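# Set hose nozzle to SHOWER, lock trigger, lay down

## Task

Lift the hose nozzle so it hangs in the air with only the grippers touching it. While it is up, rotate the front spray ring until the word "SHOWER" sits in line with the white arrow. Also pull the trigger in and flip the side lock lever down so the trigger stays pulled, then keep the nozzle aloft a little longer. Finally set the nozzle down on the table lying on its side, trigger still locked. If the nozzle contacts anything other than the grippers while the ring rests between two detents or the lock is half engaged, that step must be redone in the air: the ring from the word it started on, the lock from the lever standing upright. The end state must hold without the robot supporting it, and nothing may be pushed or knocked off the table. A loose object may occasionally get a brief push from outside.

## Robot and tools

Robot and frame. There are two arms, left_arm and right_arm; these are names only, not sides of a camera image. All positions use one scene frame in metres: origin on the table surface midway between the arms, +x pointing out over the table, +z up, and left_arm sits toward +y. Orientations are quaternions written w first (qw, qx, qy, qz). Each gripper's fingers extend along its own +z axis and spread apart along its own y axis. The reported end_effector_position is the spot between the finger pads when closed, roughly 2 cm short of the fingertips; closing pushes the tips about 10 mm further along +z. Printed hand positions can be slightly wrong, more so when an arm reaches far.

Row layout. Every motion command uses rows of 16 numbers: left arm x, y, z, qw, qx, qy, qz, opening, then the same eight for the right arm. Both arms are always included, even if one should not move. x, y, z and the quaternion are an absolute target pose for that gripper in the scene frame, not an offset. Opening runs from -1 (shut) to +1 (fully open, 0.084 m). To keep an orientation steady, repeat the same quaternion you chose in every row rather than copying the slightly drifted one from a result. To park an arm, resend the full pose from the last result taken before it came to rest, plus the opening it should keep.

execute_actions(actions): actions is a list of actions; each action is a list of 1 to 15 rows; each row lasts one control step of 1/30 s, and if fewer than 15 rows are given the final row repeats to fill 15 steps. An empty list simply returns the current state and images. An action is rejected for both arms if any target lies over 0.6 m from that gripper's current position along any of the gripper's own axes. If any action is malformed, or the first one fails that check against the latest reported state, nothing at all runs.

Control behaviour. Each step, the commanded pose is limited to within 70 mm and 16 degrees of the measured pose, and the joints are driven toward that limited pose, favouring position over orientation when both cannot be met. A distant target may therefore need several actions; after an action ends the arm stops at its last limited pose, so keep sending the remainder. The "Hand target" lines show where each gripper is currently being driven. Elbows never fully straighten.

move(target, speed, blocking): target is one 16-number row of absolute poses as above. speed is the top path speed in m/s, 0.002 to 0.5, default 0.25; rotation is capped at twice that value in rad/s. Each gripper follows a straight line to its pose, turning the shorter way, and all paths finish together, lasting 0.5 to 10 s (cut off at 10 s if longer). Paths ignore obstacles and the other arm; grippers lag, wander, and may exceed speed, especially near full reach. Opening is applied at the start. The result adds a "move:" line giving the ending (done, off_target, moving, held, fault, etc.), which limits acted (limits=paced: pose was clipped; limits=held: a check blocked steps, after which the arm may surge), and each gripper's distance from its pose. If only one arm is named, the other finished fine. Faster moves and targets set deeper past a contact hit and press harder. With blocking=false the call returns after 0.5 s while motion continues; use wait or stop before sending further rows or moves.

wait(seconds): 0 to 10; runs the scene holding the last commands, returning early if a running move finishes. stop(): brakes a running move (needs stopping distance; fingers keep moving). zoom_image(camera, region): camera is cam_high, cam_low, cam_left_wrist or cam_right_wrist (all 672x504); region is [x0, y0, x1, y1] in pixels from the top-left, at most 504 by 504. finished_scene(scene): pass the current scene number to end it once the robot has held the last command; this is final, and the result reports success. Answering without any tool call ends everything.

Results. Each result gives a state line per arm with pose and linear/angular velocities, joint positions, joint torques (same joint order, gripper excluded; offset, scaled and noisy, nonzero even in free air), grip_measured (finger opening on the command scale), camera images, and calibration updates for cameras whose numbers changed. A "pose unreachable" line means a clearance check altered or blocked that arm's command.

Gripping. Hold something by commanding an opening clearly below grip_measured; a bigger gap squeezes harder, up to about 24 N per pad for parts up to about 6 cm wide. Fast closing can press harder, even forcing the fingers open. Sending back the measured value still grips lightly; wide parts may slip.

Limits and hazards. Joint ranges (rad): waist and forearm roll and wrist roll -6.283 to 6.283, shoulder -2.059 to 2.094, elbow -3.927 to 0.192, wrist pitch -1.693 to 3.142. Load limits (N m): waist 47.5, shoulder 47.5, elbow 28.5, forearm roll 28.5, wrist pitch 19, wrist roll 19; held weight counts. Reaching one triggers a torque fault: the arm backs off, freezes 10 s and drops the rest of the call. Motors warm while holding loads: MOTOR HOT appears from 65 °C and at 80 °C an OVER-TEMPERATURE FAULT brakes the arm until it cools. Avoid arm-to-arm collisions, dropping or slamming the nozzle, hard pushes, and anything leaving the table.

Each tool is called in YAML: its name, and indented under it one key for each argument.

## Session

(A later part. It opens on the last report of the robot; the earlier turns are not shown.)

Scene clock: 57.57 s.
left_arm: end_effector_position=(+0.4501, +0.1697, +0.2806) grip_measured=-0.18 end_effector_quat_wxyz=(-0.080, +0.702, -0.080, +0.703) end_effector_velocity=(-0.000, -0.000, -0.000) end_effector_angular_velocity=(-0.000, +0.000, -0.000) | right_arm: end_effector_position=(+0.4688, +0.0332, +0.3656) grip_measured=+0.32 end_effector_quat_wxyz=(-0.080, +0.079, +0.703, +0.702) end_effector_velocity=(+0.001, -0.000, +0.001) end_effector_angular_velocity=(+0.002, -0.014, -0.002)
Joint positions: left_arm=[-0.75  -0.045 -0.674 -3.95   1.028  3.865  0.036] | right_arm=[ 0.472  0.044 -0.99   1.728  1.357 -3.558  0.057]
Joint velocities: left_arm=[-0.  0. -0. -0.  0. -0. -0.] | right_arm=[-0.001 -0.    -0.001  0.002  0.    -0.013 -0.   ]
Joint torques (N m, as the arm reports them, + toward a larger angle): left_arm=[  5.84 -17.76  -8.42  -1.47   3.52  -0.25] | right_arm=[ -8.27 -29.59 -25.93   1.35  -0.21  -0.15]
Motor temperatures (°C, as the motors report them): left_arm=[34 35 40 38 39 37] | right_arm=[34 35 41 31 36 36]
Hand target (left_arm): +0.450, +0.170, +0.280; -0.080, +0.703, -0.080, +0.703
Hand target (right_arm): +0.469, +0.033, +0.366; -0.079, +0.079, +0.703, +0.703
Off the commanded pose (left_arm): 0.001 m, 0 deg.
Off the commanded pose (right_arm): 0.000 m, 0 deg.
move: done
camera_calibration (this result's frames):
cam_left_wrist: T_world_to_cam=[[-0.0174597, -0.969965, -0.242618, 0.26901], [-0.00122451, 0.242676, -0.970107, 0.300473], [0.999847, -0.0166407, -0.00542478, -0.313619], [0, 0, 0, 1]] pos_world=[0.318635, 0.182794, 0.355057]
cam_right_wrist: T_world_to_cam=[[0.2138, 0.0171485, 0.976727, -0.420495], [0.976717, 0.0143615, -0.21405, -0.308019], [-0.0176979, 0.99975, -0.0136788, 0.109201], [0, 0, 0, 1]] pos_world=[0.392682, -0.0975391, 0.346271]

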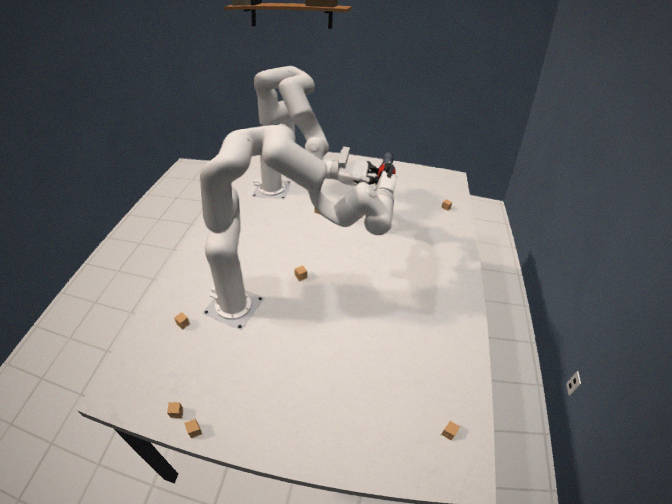

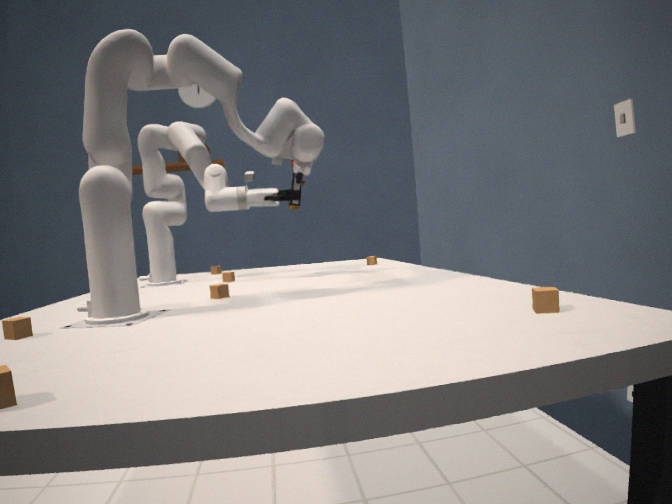

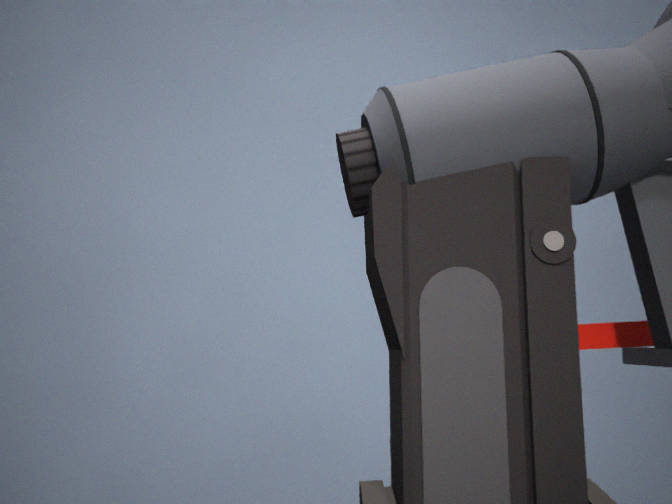

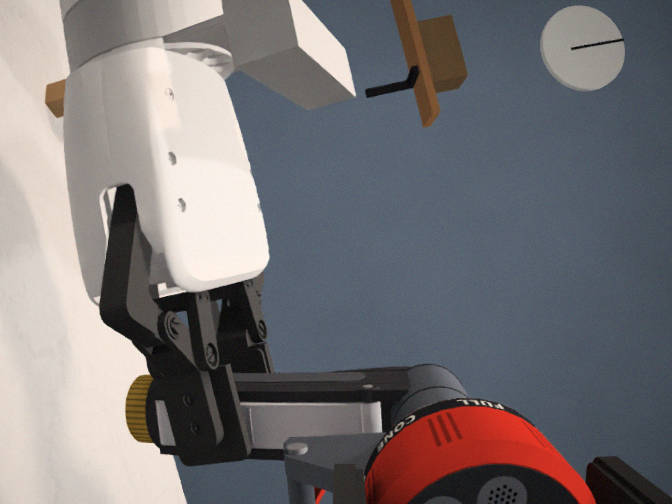

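Working.

move:
  target: [0.45,0.17,0.28,-0.08,0.7026,-0.08,0.7026,-1,0.469,0.035,0.364,-0.38,0.38,-0.596,-0.596,-0.3]

move:
  target: [0.45,0.17,0.28,-0.08,0.7026,-0.08,0.7026,-1,0.469,0.035,0.364,-0.38,0.38,-0.596,-0.596,1]

move:
  target: [0.45,0.17,0.28,-0.08,0.7026,-0.08,0.7026,-1,0.469,-0.15,0.40,-0.38,0.38,-0.596,-0.596,1]

zoom_image:
  camera: "cam_high"
  region: [365, 145, 415, 190]

Scene clock: 61.73 s.
left_arm: end_effector_position=(+0.4501, +0.1702, +0.2801) grip_measured=-0.18 end_effector_quat_wxyz=(-0.080, +0.703, -0.080, +0.703) end_effector_velocity=(+0.000, -0.000, +0.000) end_effector_angular_velocity=(-0.000, +0.000, -0.001) | right_arm: end_effector_position=(+0.4692, +0.0348, +0.3639) grip_measured=+0.32 end_effector_quat_wxyz=(+0.380, -0.380, +0.597, +0.596) end_effector_velocity=(-0.000, +0.000, -0.000) end_effector_angular_velocity=(+0.002, -0.011, -0.000)
Joint positions: left_arm=[-0.749 -0.045 -0.673 -3.95   1.028  3.865  0.036] | right_arm=[ 0.476  0.049 -0.991  1.732  1.353 -4.922  0.057]
Joint velocities: left_arm=[-0.     0.    -0.     0.001 -0.001 -0.     0.   ] | right_arm=[ 0.     0.001  0.001  0.002  0.001 -0.014  0.   ]
Joint torques (N m, as the arm reports them, + toward a larger angle): left_arm=[  3.62 -13.91  -7.27  -0.74   1.29   0.39] | right_arm=[ -5.85 -33.97 -29.57   3.67   1.87  -0.41]
Motor temperatures (°C, as the motors report them): left_arm=[34 35 40 38 39 37] | right_arm=[34 35 42 31 36 36]
Hand target (left_arm): +0.450, +0.170, +0.280; -0.080, +0.703, -0.080, +0.703
Hand target (right_arm): +0.469, +0.035, +0.364; +0.380, -0.380, +0.596, +0.596
Off the commanded pose (left_arm): 0.000 m, 0 deg.
Off the commanded pose (right_arm): 0.000 m, 0 deg.
move: done
camera_calibration (this result's frames):
cam_left_wrist: T_world_to_cam=[[-0.0166982, -0.969925, -0.242831, 0.269102], [-0.00216594, 0.242899, -0.970049, 0.300266], [0.999858, -0.0156721, -0.00615678, -0.313564], [0, 0, 0, 1]] pos_world=[0.318664, 0.18316, 0.354688]
cam_right_wrist: T_world_to_cam=[[-0.910121, 0.017087, 0.413991, 0.313162], [0.414228, 0.0139604, 0.910066, -0.453923], [0.00977084, 0.999757, -0.0197835, 0.0968599], [0, 0, 0, 1]] pos_world=[0.472096, -0.0958504, 0.28537]

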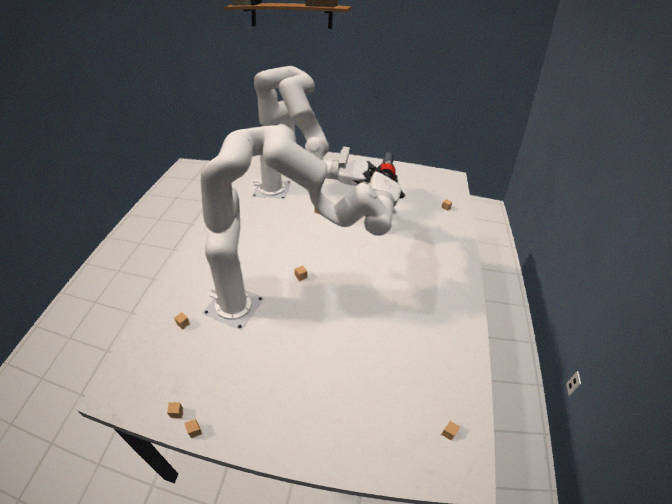

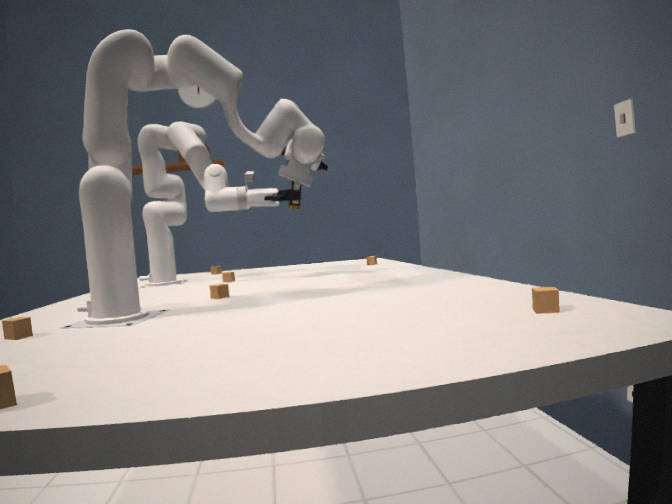

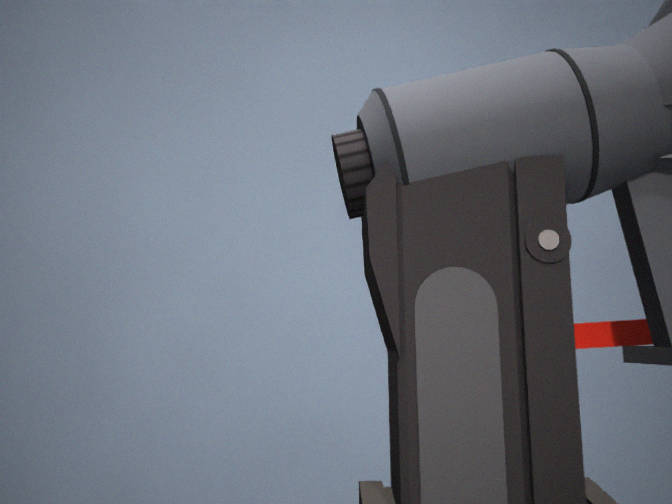

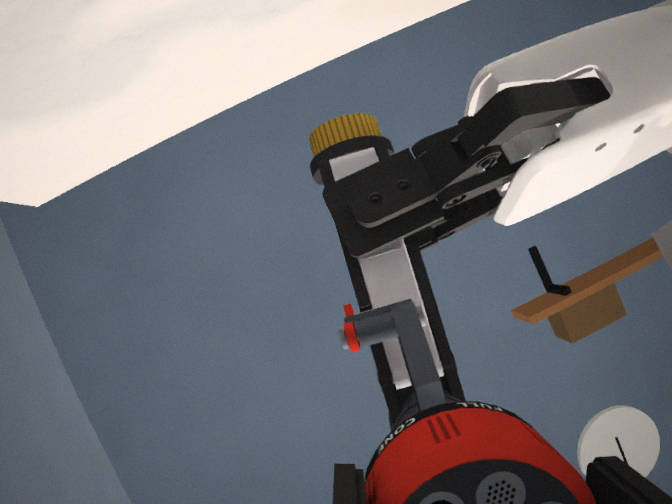

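Scene clock: 62.43 s.
left_arm: end_effector_position=(+0.4500, +0.1701, +0.2798) grip_measured=-0.18 end_effector_quat_wxyz=(-0.080, +0.703, -0.080, +0.702) end_effector_velocity=(+0.000, -0.000, +0.001) end_effector_angular_velocity=(-0.002, -0.002, -0.000) | right_arm: end_effector_position=(+0.4690, +0.0350, +0.3641) grip_measured=+1.00 end_effector_quat_wxyz=(+0.380, -0.380, +0.596, +0.596) end_effector_velocity=(-0.000, +0.000, -0.001) end_effector_angular_velocity=(-0.001, +0.001, +0.001)
Joint positions: left_arm=[-0.75  -0.045 -0.673 -3.95   1.027  3.865  0.036] | right_arm=[ 0.476  0.048 -0.991  1.732  1.353 -4.923  0.084]
Joint velocities: left_arm=[-0.    -0.001 -0.002  0.     0.    -0.    -0.   ] | right_arm=[ 0.001  0.002  0.    -0.001  0.    -0.     0.   ]
Joint torques (N m, as the arm reports them, + toward a larger angle): left_arm=[  1.58 -19.61 -11.96   0.16   2.98  -0.49] | right_arm=[ -2.06 -27.39 -23.35   1.26   1.13  -0.38]
Motor temperatures (°C, as the motors report them): left_arm=[34 35 40 38 39 37] | right_arm=[34 35 42 31 36 36]
Hand target (left_arm): +0.450, +0.170, +0.280; -0.080, +0.703, -0.080, +0.703
Hand target (right_arm): +0.469, +0.035, +0.364; +0.380, -0.380, +0.596, +0.596
Off the commanded pose (left_arm): 0.000 m, 0 deg.
Off the commanded pose (right_arm): 0.000 m, 0 deg.
move: done
camera_calibration (this result's frames):
cam_left_wrist: T_world_to_cam=[[-0.0172466, -0.969817, -0.243225, 0.269251], [-0.00259363, 0.243303, -0.969947, 0.300139], [0.999848, -0.0160975, -0.00671151, -0.313236], [0, 0, 0, 1]] pos_world=[0.31861, 0.183057, 0.354505]
cam_right_wrist: T_world_to_cam=[[-0.91076, 0.0165051, 0.412606, 0.31377], [0.412829, 0.0136826, 0.910706, -0.453667], [0.00938579, 0.99977, -0.0192754, 0.0967324], [0, 0, 0, 1]] pos_world=[0.472148, -0.0956816, 0.285559]

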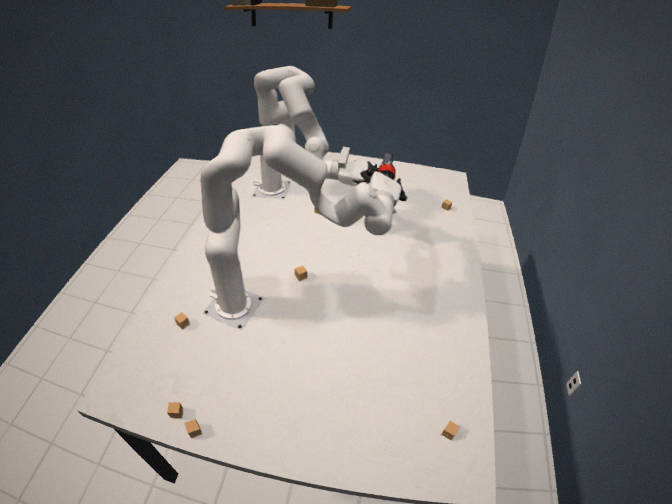

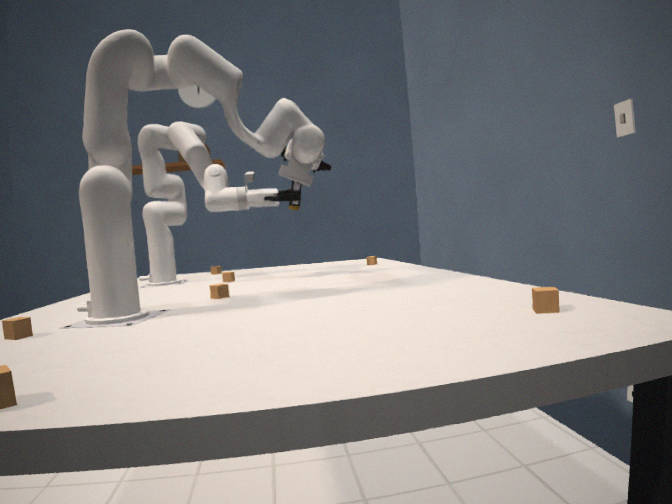

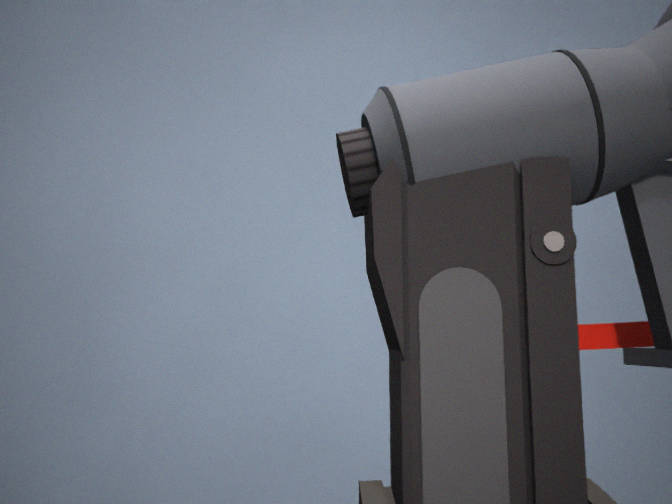

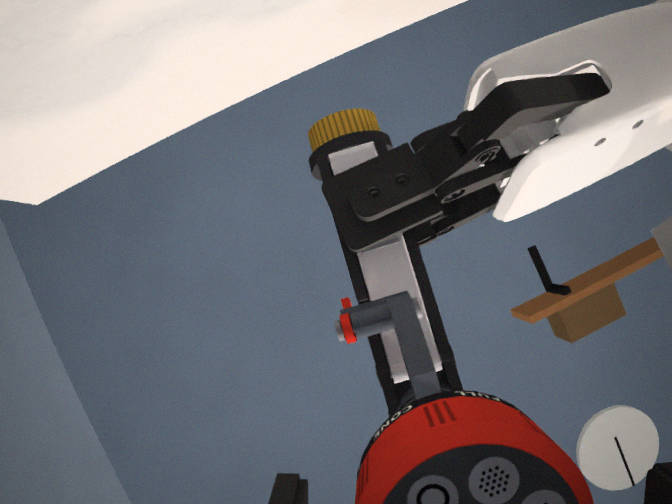

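Scene clock: 63.83 s.
left_arm: end_effector_position=(+0.4500, +0.1700, +0.2800) grip_measured=-0.18 end_effector_quat_wxyz=(-0.080, +0.703, -0.080, +0.703) end_effector_velocity=(+0.001, +0.001, +0.000) end_effector_angular_velocity=(+0.000, -0.000, +0.002) | right_arm: end_effector_position=(+0.4695, -0.1494, +0.3997) grip_measured=+1.00 end_effector_quat_wxyz=(+0.380, -0.380, +0.596, +0.596) end_effector_velocity=(+0.000, -0.003, +0.000) end_effector_angular_velocity=(+0.000, +0.000, -0.000)
Joint positions: left_arm=[-0.75  -0.045 -0.673 -3.95   1.027  3.865  0.036] | right_arm=[-0.006 -0.018 -1.005  1.458  1.752 -4.835  0.084]
Joint velocities: left_arm=[ 0.002 -0.    -0.     0.     0.     0.     0.   ] | right_arm=[-0.007  0.003 -0.003 -0.003  0.006  0.     0.   ]
Joint torques (N m, as the arm reports them, + toward a larger angle): left_arm=[  1.81 -20.19 -11.97   0.26   3.08  -0.5 ] | right_arm=[ -2.41 -24.5  -23.02   1.72   0.67  -0.31]
Motor temperatures (°C, as the motors report them): left_arm=[34 34 40 38 39 37] | right_arm=[34 35 42 31 36 36]
Hand target (left_arm): +0.450, +0.170, +0.280; -0.080, +0.703, -0.080, +0.703
Hand target (right_arm): +0.470, -0.150, +0.400; +0.380, -0.380, +0.596, +0.596
Off the commanded pose (left_arm): 0.000 m, 0 deg.
Off the commanded pose (right_arm): 0.001 m, 0 deg.
move: done
camera_calibration (this result's frames):
cam_left_wrist: T_world_to_cam=[[-0.0172442, -0.969866, -0.243029, 0.269181], [-0.00228144, 0.243103, -0.969998, 0.300233], [0.999849, -0.0161724, -0.00640481, -0.313335], [0, 0, 0, 1]] pos_world=[0.318614, 0.183015, 0.354637]
cam_right_wrist: T_world_to_cam=[[-0.910611, 0.0164636, 0.412936, 0.302301], [0.413166, 0.0145053, 0.91054, -0.483723], [0.00900102, 0.999759, -0.0200109, 0.282198], [0, 0, 0, 1]] pos_world=[0.472596, -0.280091, 0.321266]

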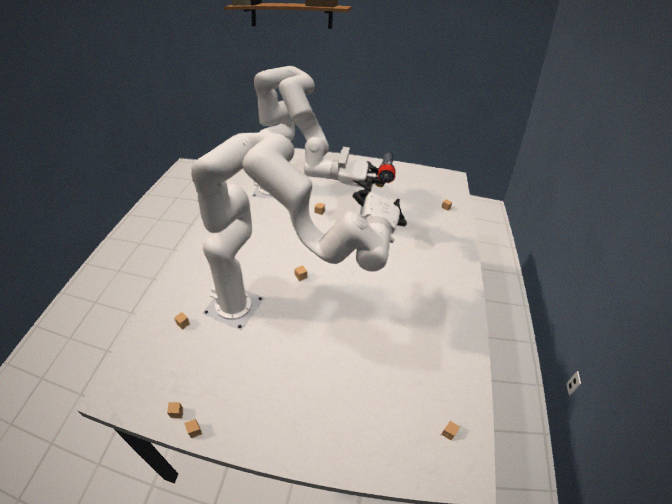

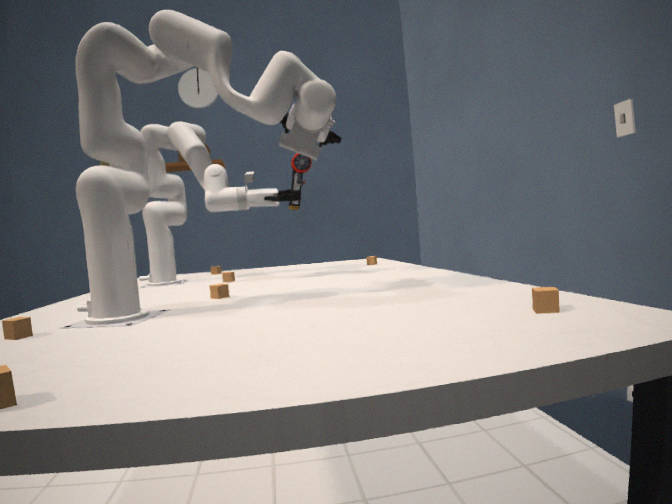

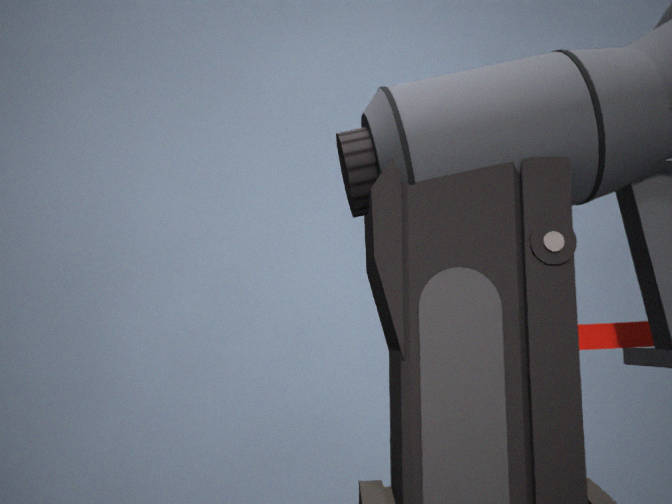

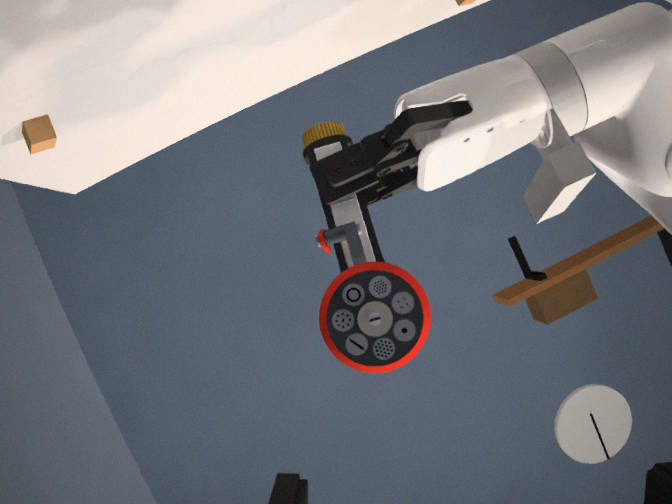

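Region (365, 145, 415, 190) of cam_high's 672x504 image, scaled by 10.080, with more detail than that image has; it fills the top 454 rows of this view, and the rest is white.

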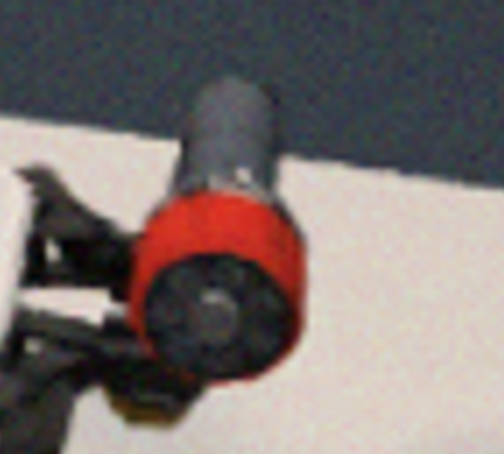

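move:
  target: [0.45,0.12,0.10,0,0.9976,0,0.07,-1,0.469,-0.25,0.40,-0.38,0.38,-0.596,-0.596,1]
  speed: 0.18

zoom_image:
  camera: "cam_low"
  region: [250, 200, 370, 295]

Scene clock: 69.43 s.
left_arm: end_effector_position=(+0.4511, +0.1196, +0.1016) grip_measured=-0.18 end_effector_quat_wxyz=(+0.002, +0.997, -0.001, +0.074) end_effector_velocity=(+0.000, +0.001, -0.002) end_effector_angular_velocity=(+0.001, +0.015, +0.001) | right_arm: end_effector_position=(+0.4694, -0.2498, +0.4000) grip_measured=+1.00 end_effector_quat_wxyz=(+0.380, -0.380, +0.596, +0.596) end_effector_velocity=(+0.000, -0.001, -0.000) end_effector_angular_velocity=(-0.000, +0.000, -0.000)
Joint positions: left_arm=[-0.618  0.42  -1.283 -6.177  0.736  5.674  0.036] | right_arm=[-0.245  0.091 -1.137  1.332  1.958 -4.848  0.084]
Joint velocities: left_arm=[ 0.003  0.01  -0.016 -0.013  0.019  0.011  0.   ] | right_arm=[-0.001  0.001 -0.001 -0.001  0.001  0.     0.   ]
Joint torques (N m, as the arm reports them, + toward a larger angle): left_arm=[  1.75 -30.49 -12.44  -0.25  -1.95  -0.46] | right_arm=[ -2.06 -26.68 -22.25   1.98   0.77  -0.21]
Motor temperatures (°C, as the motors report them): left_arm=[34 35 40 38 39 37] | right_arm=[34 35 41 31 36 36]
Hand target (left_arm): +0.451, +0.120, +0.101; +0.002, +0.997, -0.001, +0.073
Hand target (right_arm): +0.469, -0.250, +0.400; +0.380, -0.380, +0.596, +0.596
Off the commanded pose (left_arm): 0.002 m, 1 deg.
Off the commanded pose (right_arm): 0.000 m, 0 deg.
move: done
camera_calibration (this result's frames):
cam_left_wrist: T_world_to_cam=[[-0.0227158, -0.999568, 0.0186326, 0.156407], [-0.989235, 0.0197783, -0.14499, 0.527525], [0.144559, -0.0217256, -0.989258, 0.169939], [0, 0, 0, 1]] pos_world=[0.500834, 0.149598, 0.241685]
cam_right_wrist: T_world_to_cam=[[-0.910636, 0.0165527, 0.412877, 0.303807], [0.413105, 0.0141192, 0.910574, -0.48255], [0.00924294, 0.999763, -0.0196954, 0.382367], [0, 0, 0, 1]] pos_world=[0.472468, -0.380492, 0.321493]

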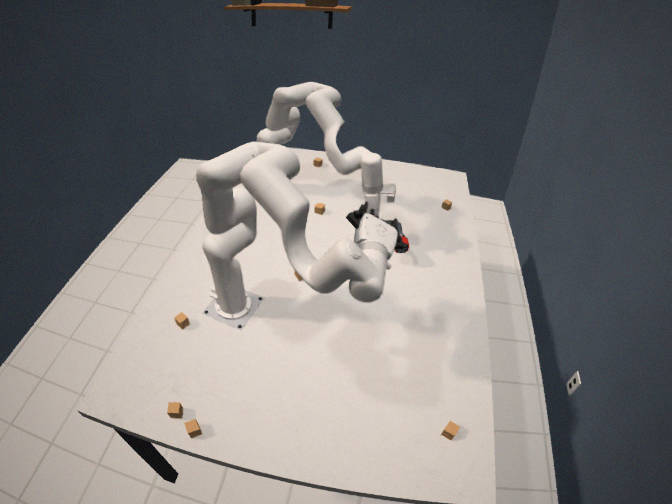

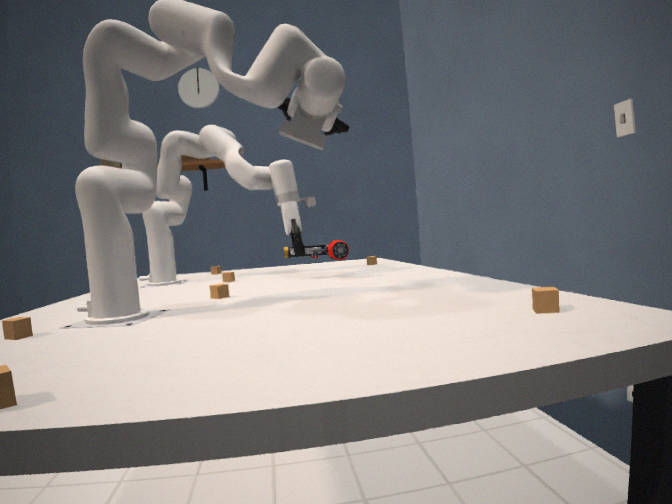

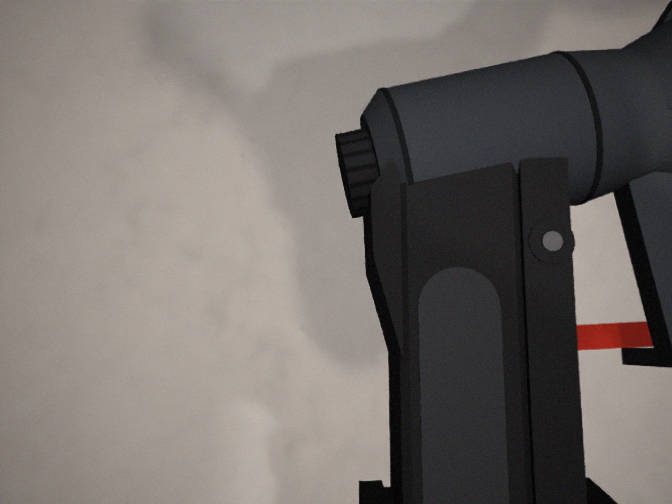

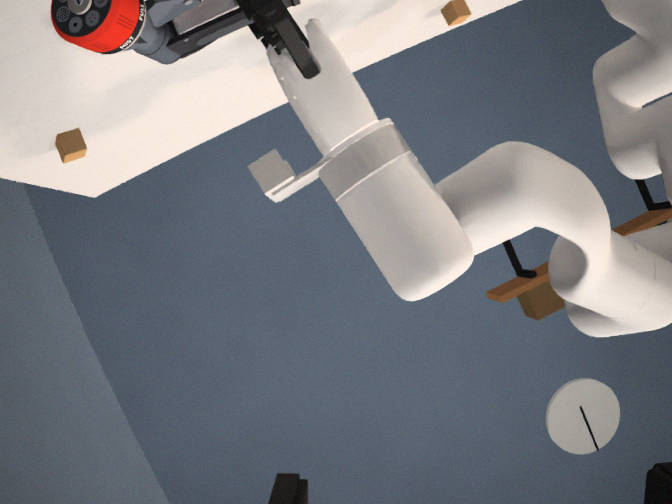

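Region (250, 200, 370, 295) of cam_low's 672x504 image, scaled by 4.200, with more detail than that image has; it fills the top 399 rows of this view, and the rest is white.

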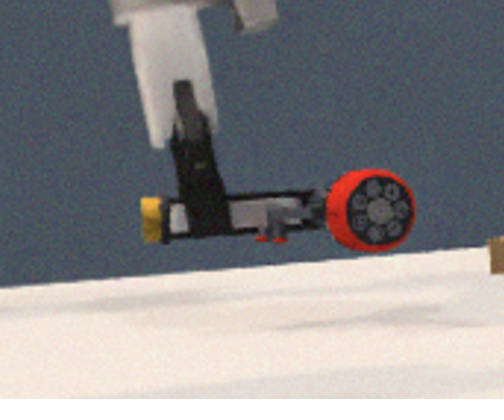

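move:
  target: [0.45,0.12,0.034,0,0.9945,0,0.105,-1,0.469,-0.25,0.40,-0.38,0.38,-0.596,-0.596,1]
  speed: 0.04

execute_actions:
  actions:
    - [[0.45,0.12,0.034,0,0.9945,0,0.105,-0.1,0.469,-0.25,0.40,-0.38,0.38,-0.596,-0.596,1]]
    - [[0.45,0.12,0.034,0,0.9945,0,0.105,0.4,0.469,-0.25,0.40,-0.38,0.38,-0.596,-0.596,1]]

move:
  target: [0.43,0.12,0.16,0,0.9945,0,0.105,0.4,0.469,-0.25,0.40,-0.38,0.38,-0.596,-0.596,1]
  speed: 0.15

Scene clock: 72.63 s.
left_arm: end_effector_position=(+0.4501, +0.1198, +0.0345) grip_measured=-0.18 end_effector_quat_wxyz=(+0.000, +0.994, -0.000, +0.105) end_effector_velocity=(+0.001, -0.001, -0.001) end_effector_angular_velocity=(-0.001, -0.006, -0.001) | right_arm: end_effector_position=(+0.4690, -0.2500, +0.4000) grip_measured=+1.00 end_effector_quat_wxyz=(+0.380, -0.380, +0.596, +0.596) end_effector_velocity=(+0.000, -0.000, +0.000) end_effector_angular_velocity=(-0.000, -0.000, +0.000)
Joint positions: left_arm=[-0.619  0.522 -1.199 -6.062  0.506  5.562  0.036] | right_arm=[-0.246  0.09  -1.136  1.332  1.959 -4.848  0.084]
Joint velocities: left_arm=[-0.001  0.004  0.     0.008 -0.009 -0.008  0.   ] | right_arm=[-0.     0.    -0.001 -0.     0.    -0.     0.   ]
Joint torques (N m, as the arm reports them, + toward a larger angle): left_arm=[  1.62 -30.4  -11.44  -0.55  -2.07  -0.46] | right_arm=[ -2.34 -27.01 -22.24   1.91   0.88  -0.15]
Motor temperatures (°C, as the motors report them): left_arm=[34 35 40 38 39 37] | right_arm=[34 35 41 31 36 36]
Hand target (left_arm): +0.450, +0.120, +0.034; +0.000, +0.994, -0.000, +0.105
Hand target (right_arm): +0.469, -0.250, +0.400; +0.380, -0.380, +0.596, +0.596
Off the commanded pose (left_arm): 0.001 m, 0 deg.
Off the commanded pose (right_arm): 0.000 m, 0 deg.
move: done
camera_calibration (this result's frames):
cam_left_wrist: T_world_to_cam=[[-0.0221597, -0.999665, 0.0133498, 0.157758], [-0.978294, 0.0189303, -0.206356, 0.514148], [0.206034, -0.0176328, -0.978386, 0.0751456], [0, 0, 0, 1]] pos_world=[0.491001, 0.149297, 0.177513]
cam_right_wrist: T_world_to_cam=[[-0.910689, 0.0164695, 0.412765, 0.303536], [0.412988, 0.0138095, 0.910632, -0.482443], [0.00929756, 0.999769, -0.0193778, 0.38241], [0, 0, 0, 1]] pos_world=[0.472115, -0.380659, 0.321449]

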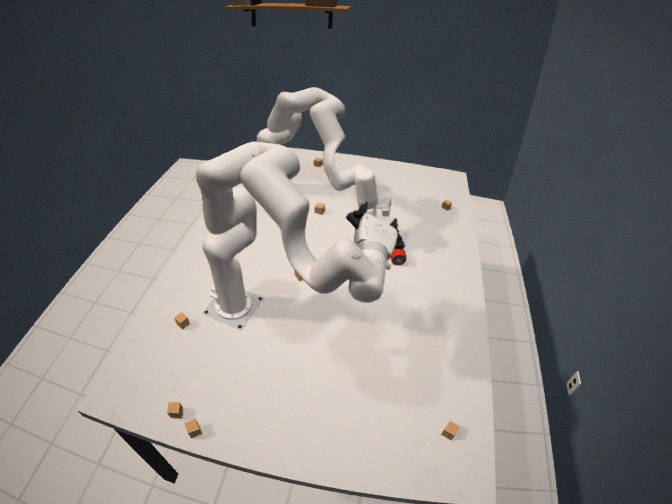

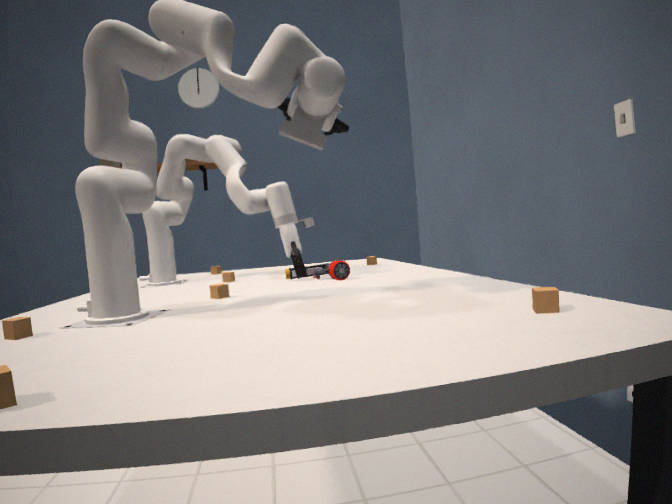

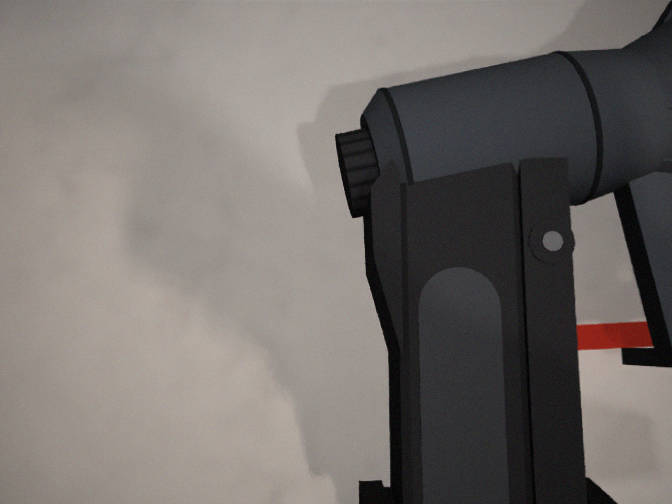

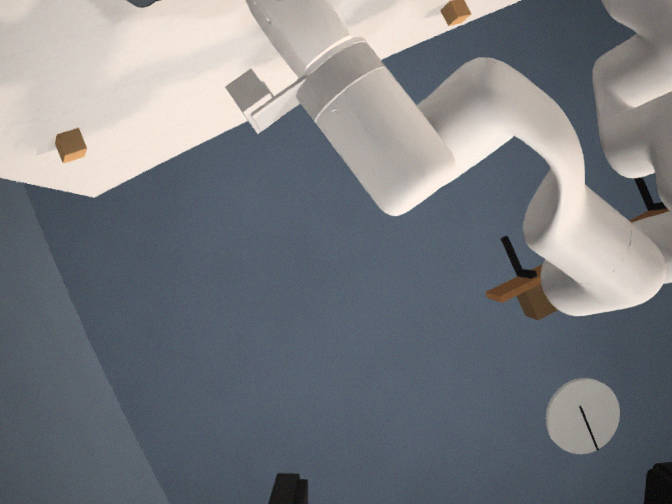

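Scene clock: 73.63 s.
left_arm: end_effector_position=(+0.4500, +0.1200, +0.0341) grip_measured=+0.39 end_effector_quat_wxyz=(+0.000, +0.994, -0.000, +0.105) end_effector_velocity=(+0.000, +0.001, -0.000) end_effector_angular_velocity=(+0.000, +0.001, +0.002) | right_arm: end_effector_position=(+0.4690, -0.2500, +0.4000) grip_measured=+1.00 end_effector_quat_wxyz=(+0.380, -0.380, +0.596, +0.596) end_effector_velocity=(-0.000, +0.000, -0.000) end_effector_angular_velocity=(+0.000, +0.001, +0.000)
Joint positions: left_arm=[-0.619  0.523 -1.199 -6.061  0.505  5.561  0.061] | right_arm=[-0.246  0.09  -1.136  1.332  1.959 -4.848  0.084]
Joint velocities: left_arm=[ 0.001  0.     0.    -0.001  0.001 -0.     0.   ] | right_arm=[-0.    -0.     0.001 -0.     0.     0.     0.   ]
Joint torques (N m, as the arm reports them, + toward a larger angle): left_arm=[  1.68 -28.65 -10.47  -0.35  -1.54  -0.37] | right_arm=[ -2.83 -26.58 -22.24   2.05   0.95  -0.24]
Motor temperatures (°C, as the motors report them): left_arm=[34 35 40 38 39 37] | right_arm=[34 35 41 31 36 36]
Hand target (left_arm): +0.450, +0.120, +0.034; +0.000, +0.994, +0.000, +0.105
Hand target (right_arm): +0.469, -0.250, +0.400; +0.380, -0.380, +0.596, +0.596
Off the commanded pose (left_arm): 0.000 m, 0 deg.
Off the commanded pose (right_arm): 0.000 m, 0 deg.
camera_calibration (this result's frames):
cam_left_wrist: T_world_to_cam=[[-0.0219719, -0.999674, 0.013024, 0.157872], [-0.978226, 0.0188077, -0.20669, 0.513959], [0.206378, -0.0172818, -0.97832, 0.0745763], [0, 0, 0, 1]] pos_world=[0.490846, 0.149443, 0.177134]
cam_right_wrist: T_world_to_cam=[[-0.910689, 0.0164684, 0.412763, 0.303535], [0.412987, 0.0138075, 0.910632, -0.482444], [0.00929745, 0.999769, -0.0193756, 0.382409], [0, 0, 0, 1]] pos_world=[0.472113, -0.380658, 0.32145]

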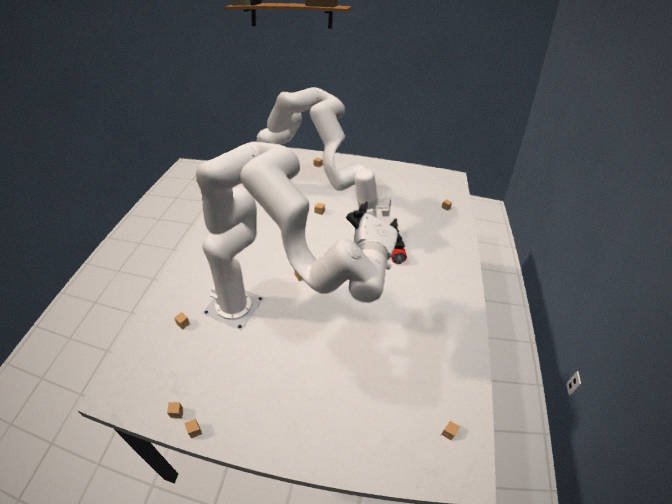

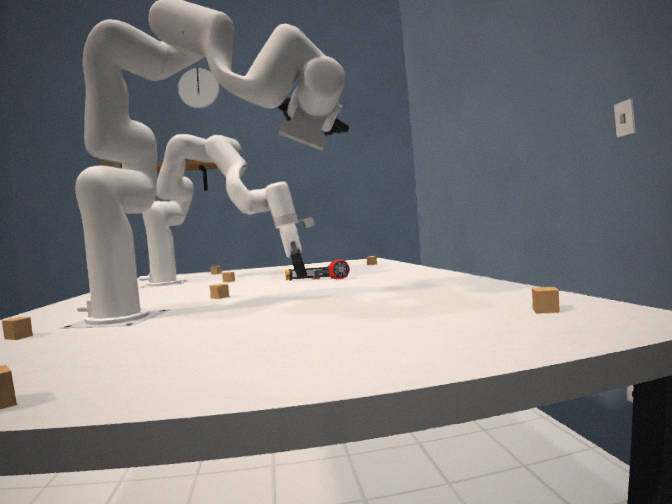

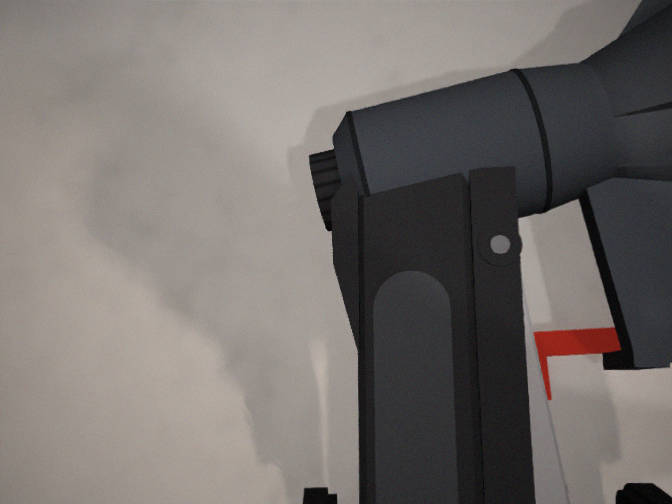

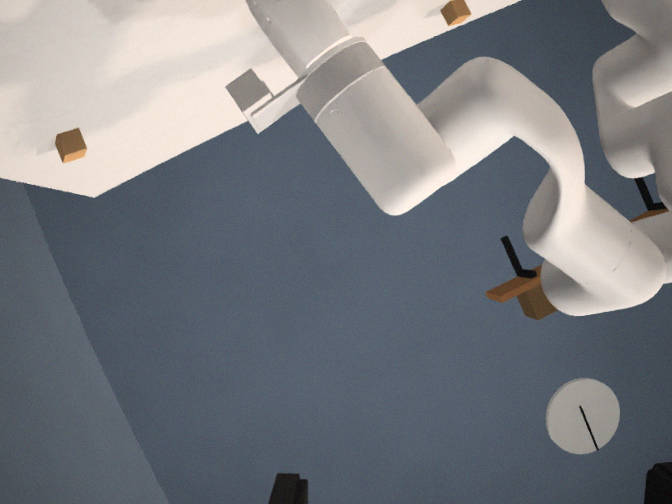

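Scene clock: 75.00 s.
left_arm: end_effector_position=(+0.4297, +0.1203, +0.1591) grip_measured=+0.39 end_effector_quat_wxyz=(-0.000, +0.995, -0.000, +0.105) end_effector_velocity=(+0.000, -0.000, +0.005) end_effector_angular_velocity=(-0.002, -0.003, +0.001) | right_arm: end_effector_position=(+0.4690, -0.2500, +0.4000) grip_measured=+1.00 end_effector_quat_wxyz=(+0.380, -0.380, +0.596, +0.596) end_effector_velocity=(+0.000, -0.000, -0.001) end_effector_angular_velocity=(+0.001, +0.001, -0.000)
Joint positions: left_arm=[-0.65   0.249 -1.197 -6.122  0.777  5.61   0.061] | right_arm=[-0.246  0.09  -1.136  1.332  1.959 -4.848  0.084]
Joint velocities: left_arm=[-0.    -0.007 -0.004 -0.001  0.007  0.001 -0.   ] | right_arm=[-0.     0.002 -0.    -0.    -0.    -0.     0.   ]
Joint torques (N m, as the arm reports them, + toward a larger angle): left_arm=[  1.68 -25.53 -11.95  -0.27  -1.5   -0.38] | right_arm=[ -2.37 -27.61 -22.04   2.16   1.06  -0.29]
Motor temperatures (°C, as the motors report them): left_arm=[34 35 40 38 39 37] | right_arm=[34 35 41 31 36 36]
Hand target (left_arm): +0.430, +0.120, +0.160; -0.000, +0.994, -0.000, +0.105
Hand target (right_arm): +0.469, -0.250, +0.400; +0.380, -0.380, +0.596, +0.596
Off the commanded pose (left_arm): 0.001 m, 0 deg.
Off the commanded pose (right_arm): 0.000 m, 0 deg.
move: done
camera_calibration (this result's frames):
cam_left_wrist: T_world_to_cam=[[-0.0219116, -0.999683, 0.0123923, 0.156206], [-0.978399, 0.0188932, -0.205861, 0.519841], [0.205562, -0.0166354, -0.978503, 0.201454], [0, 0, 0, 1]] pos_world=[0.470623, 0.149686, 0.302202]
cam_right_wrist: T_world_to_cam=[[-0.910689, 0.0164684, 0.412763, 0.303535], [0.412987, 0.0138074, 0.910632, -0.482444], [0.0092975, 0.999769, -0.0193755, 0.382409], [0, 0, 0, 1]] pos_world=[0.472113, -0.380658, 0.32145]

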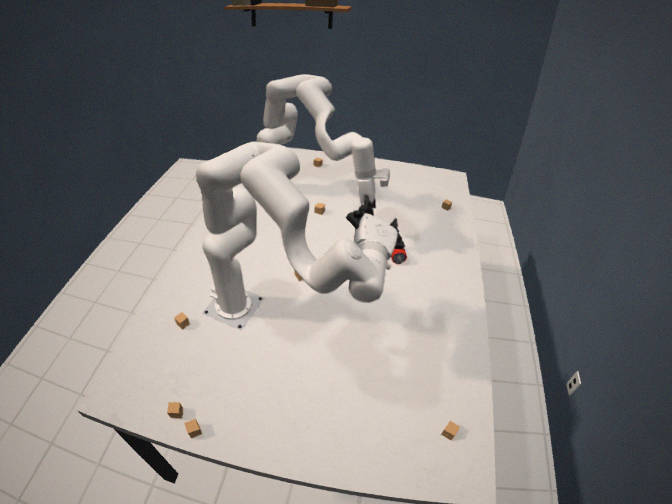

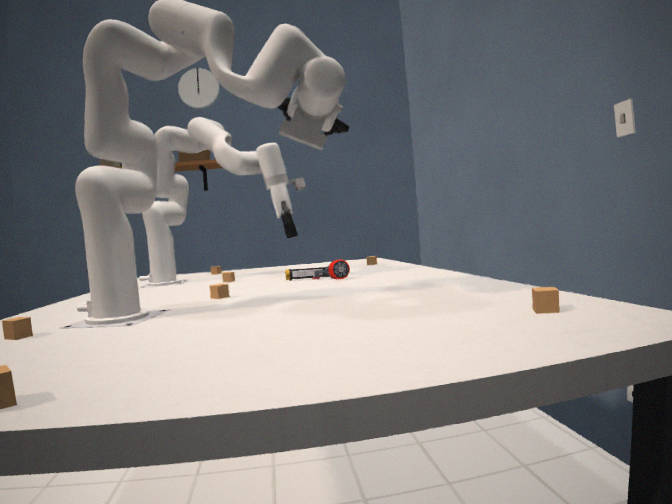

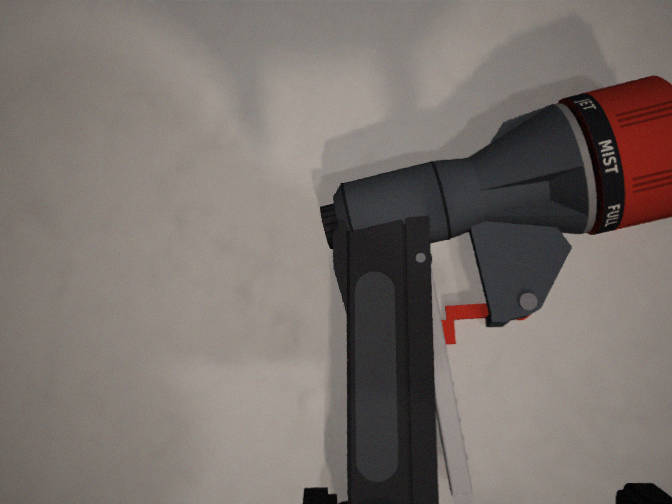

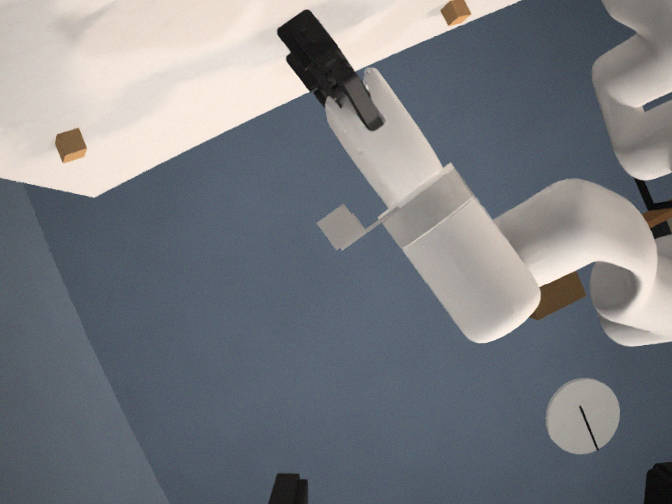

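finished_scene:
  scene: 1

The scene is finished: the task was done.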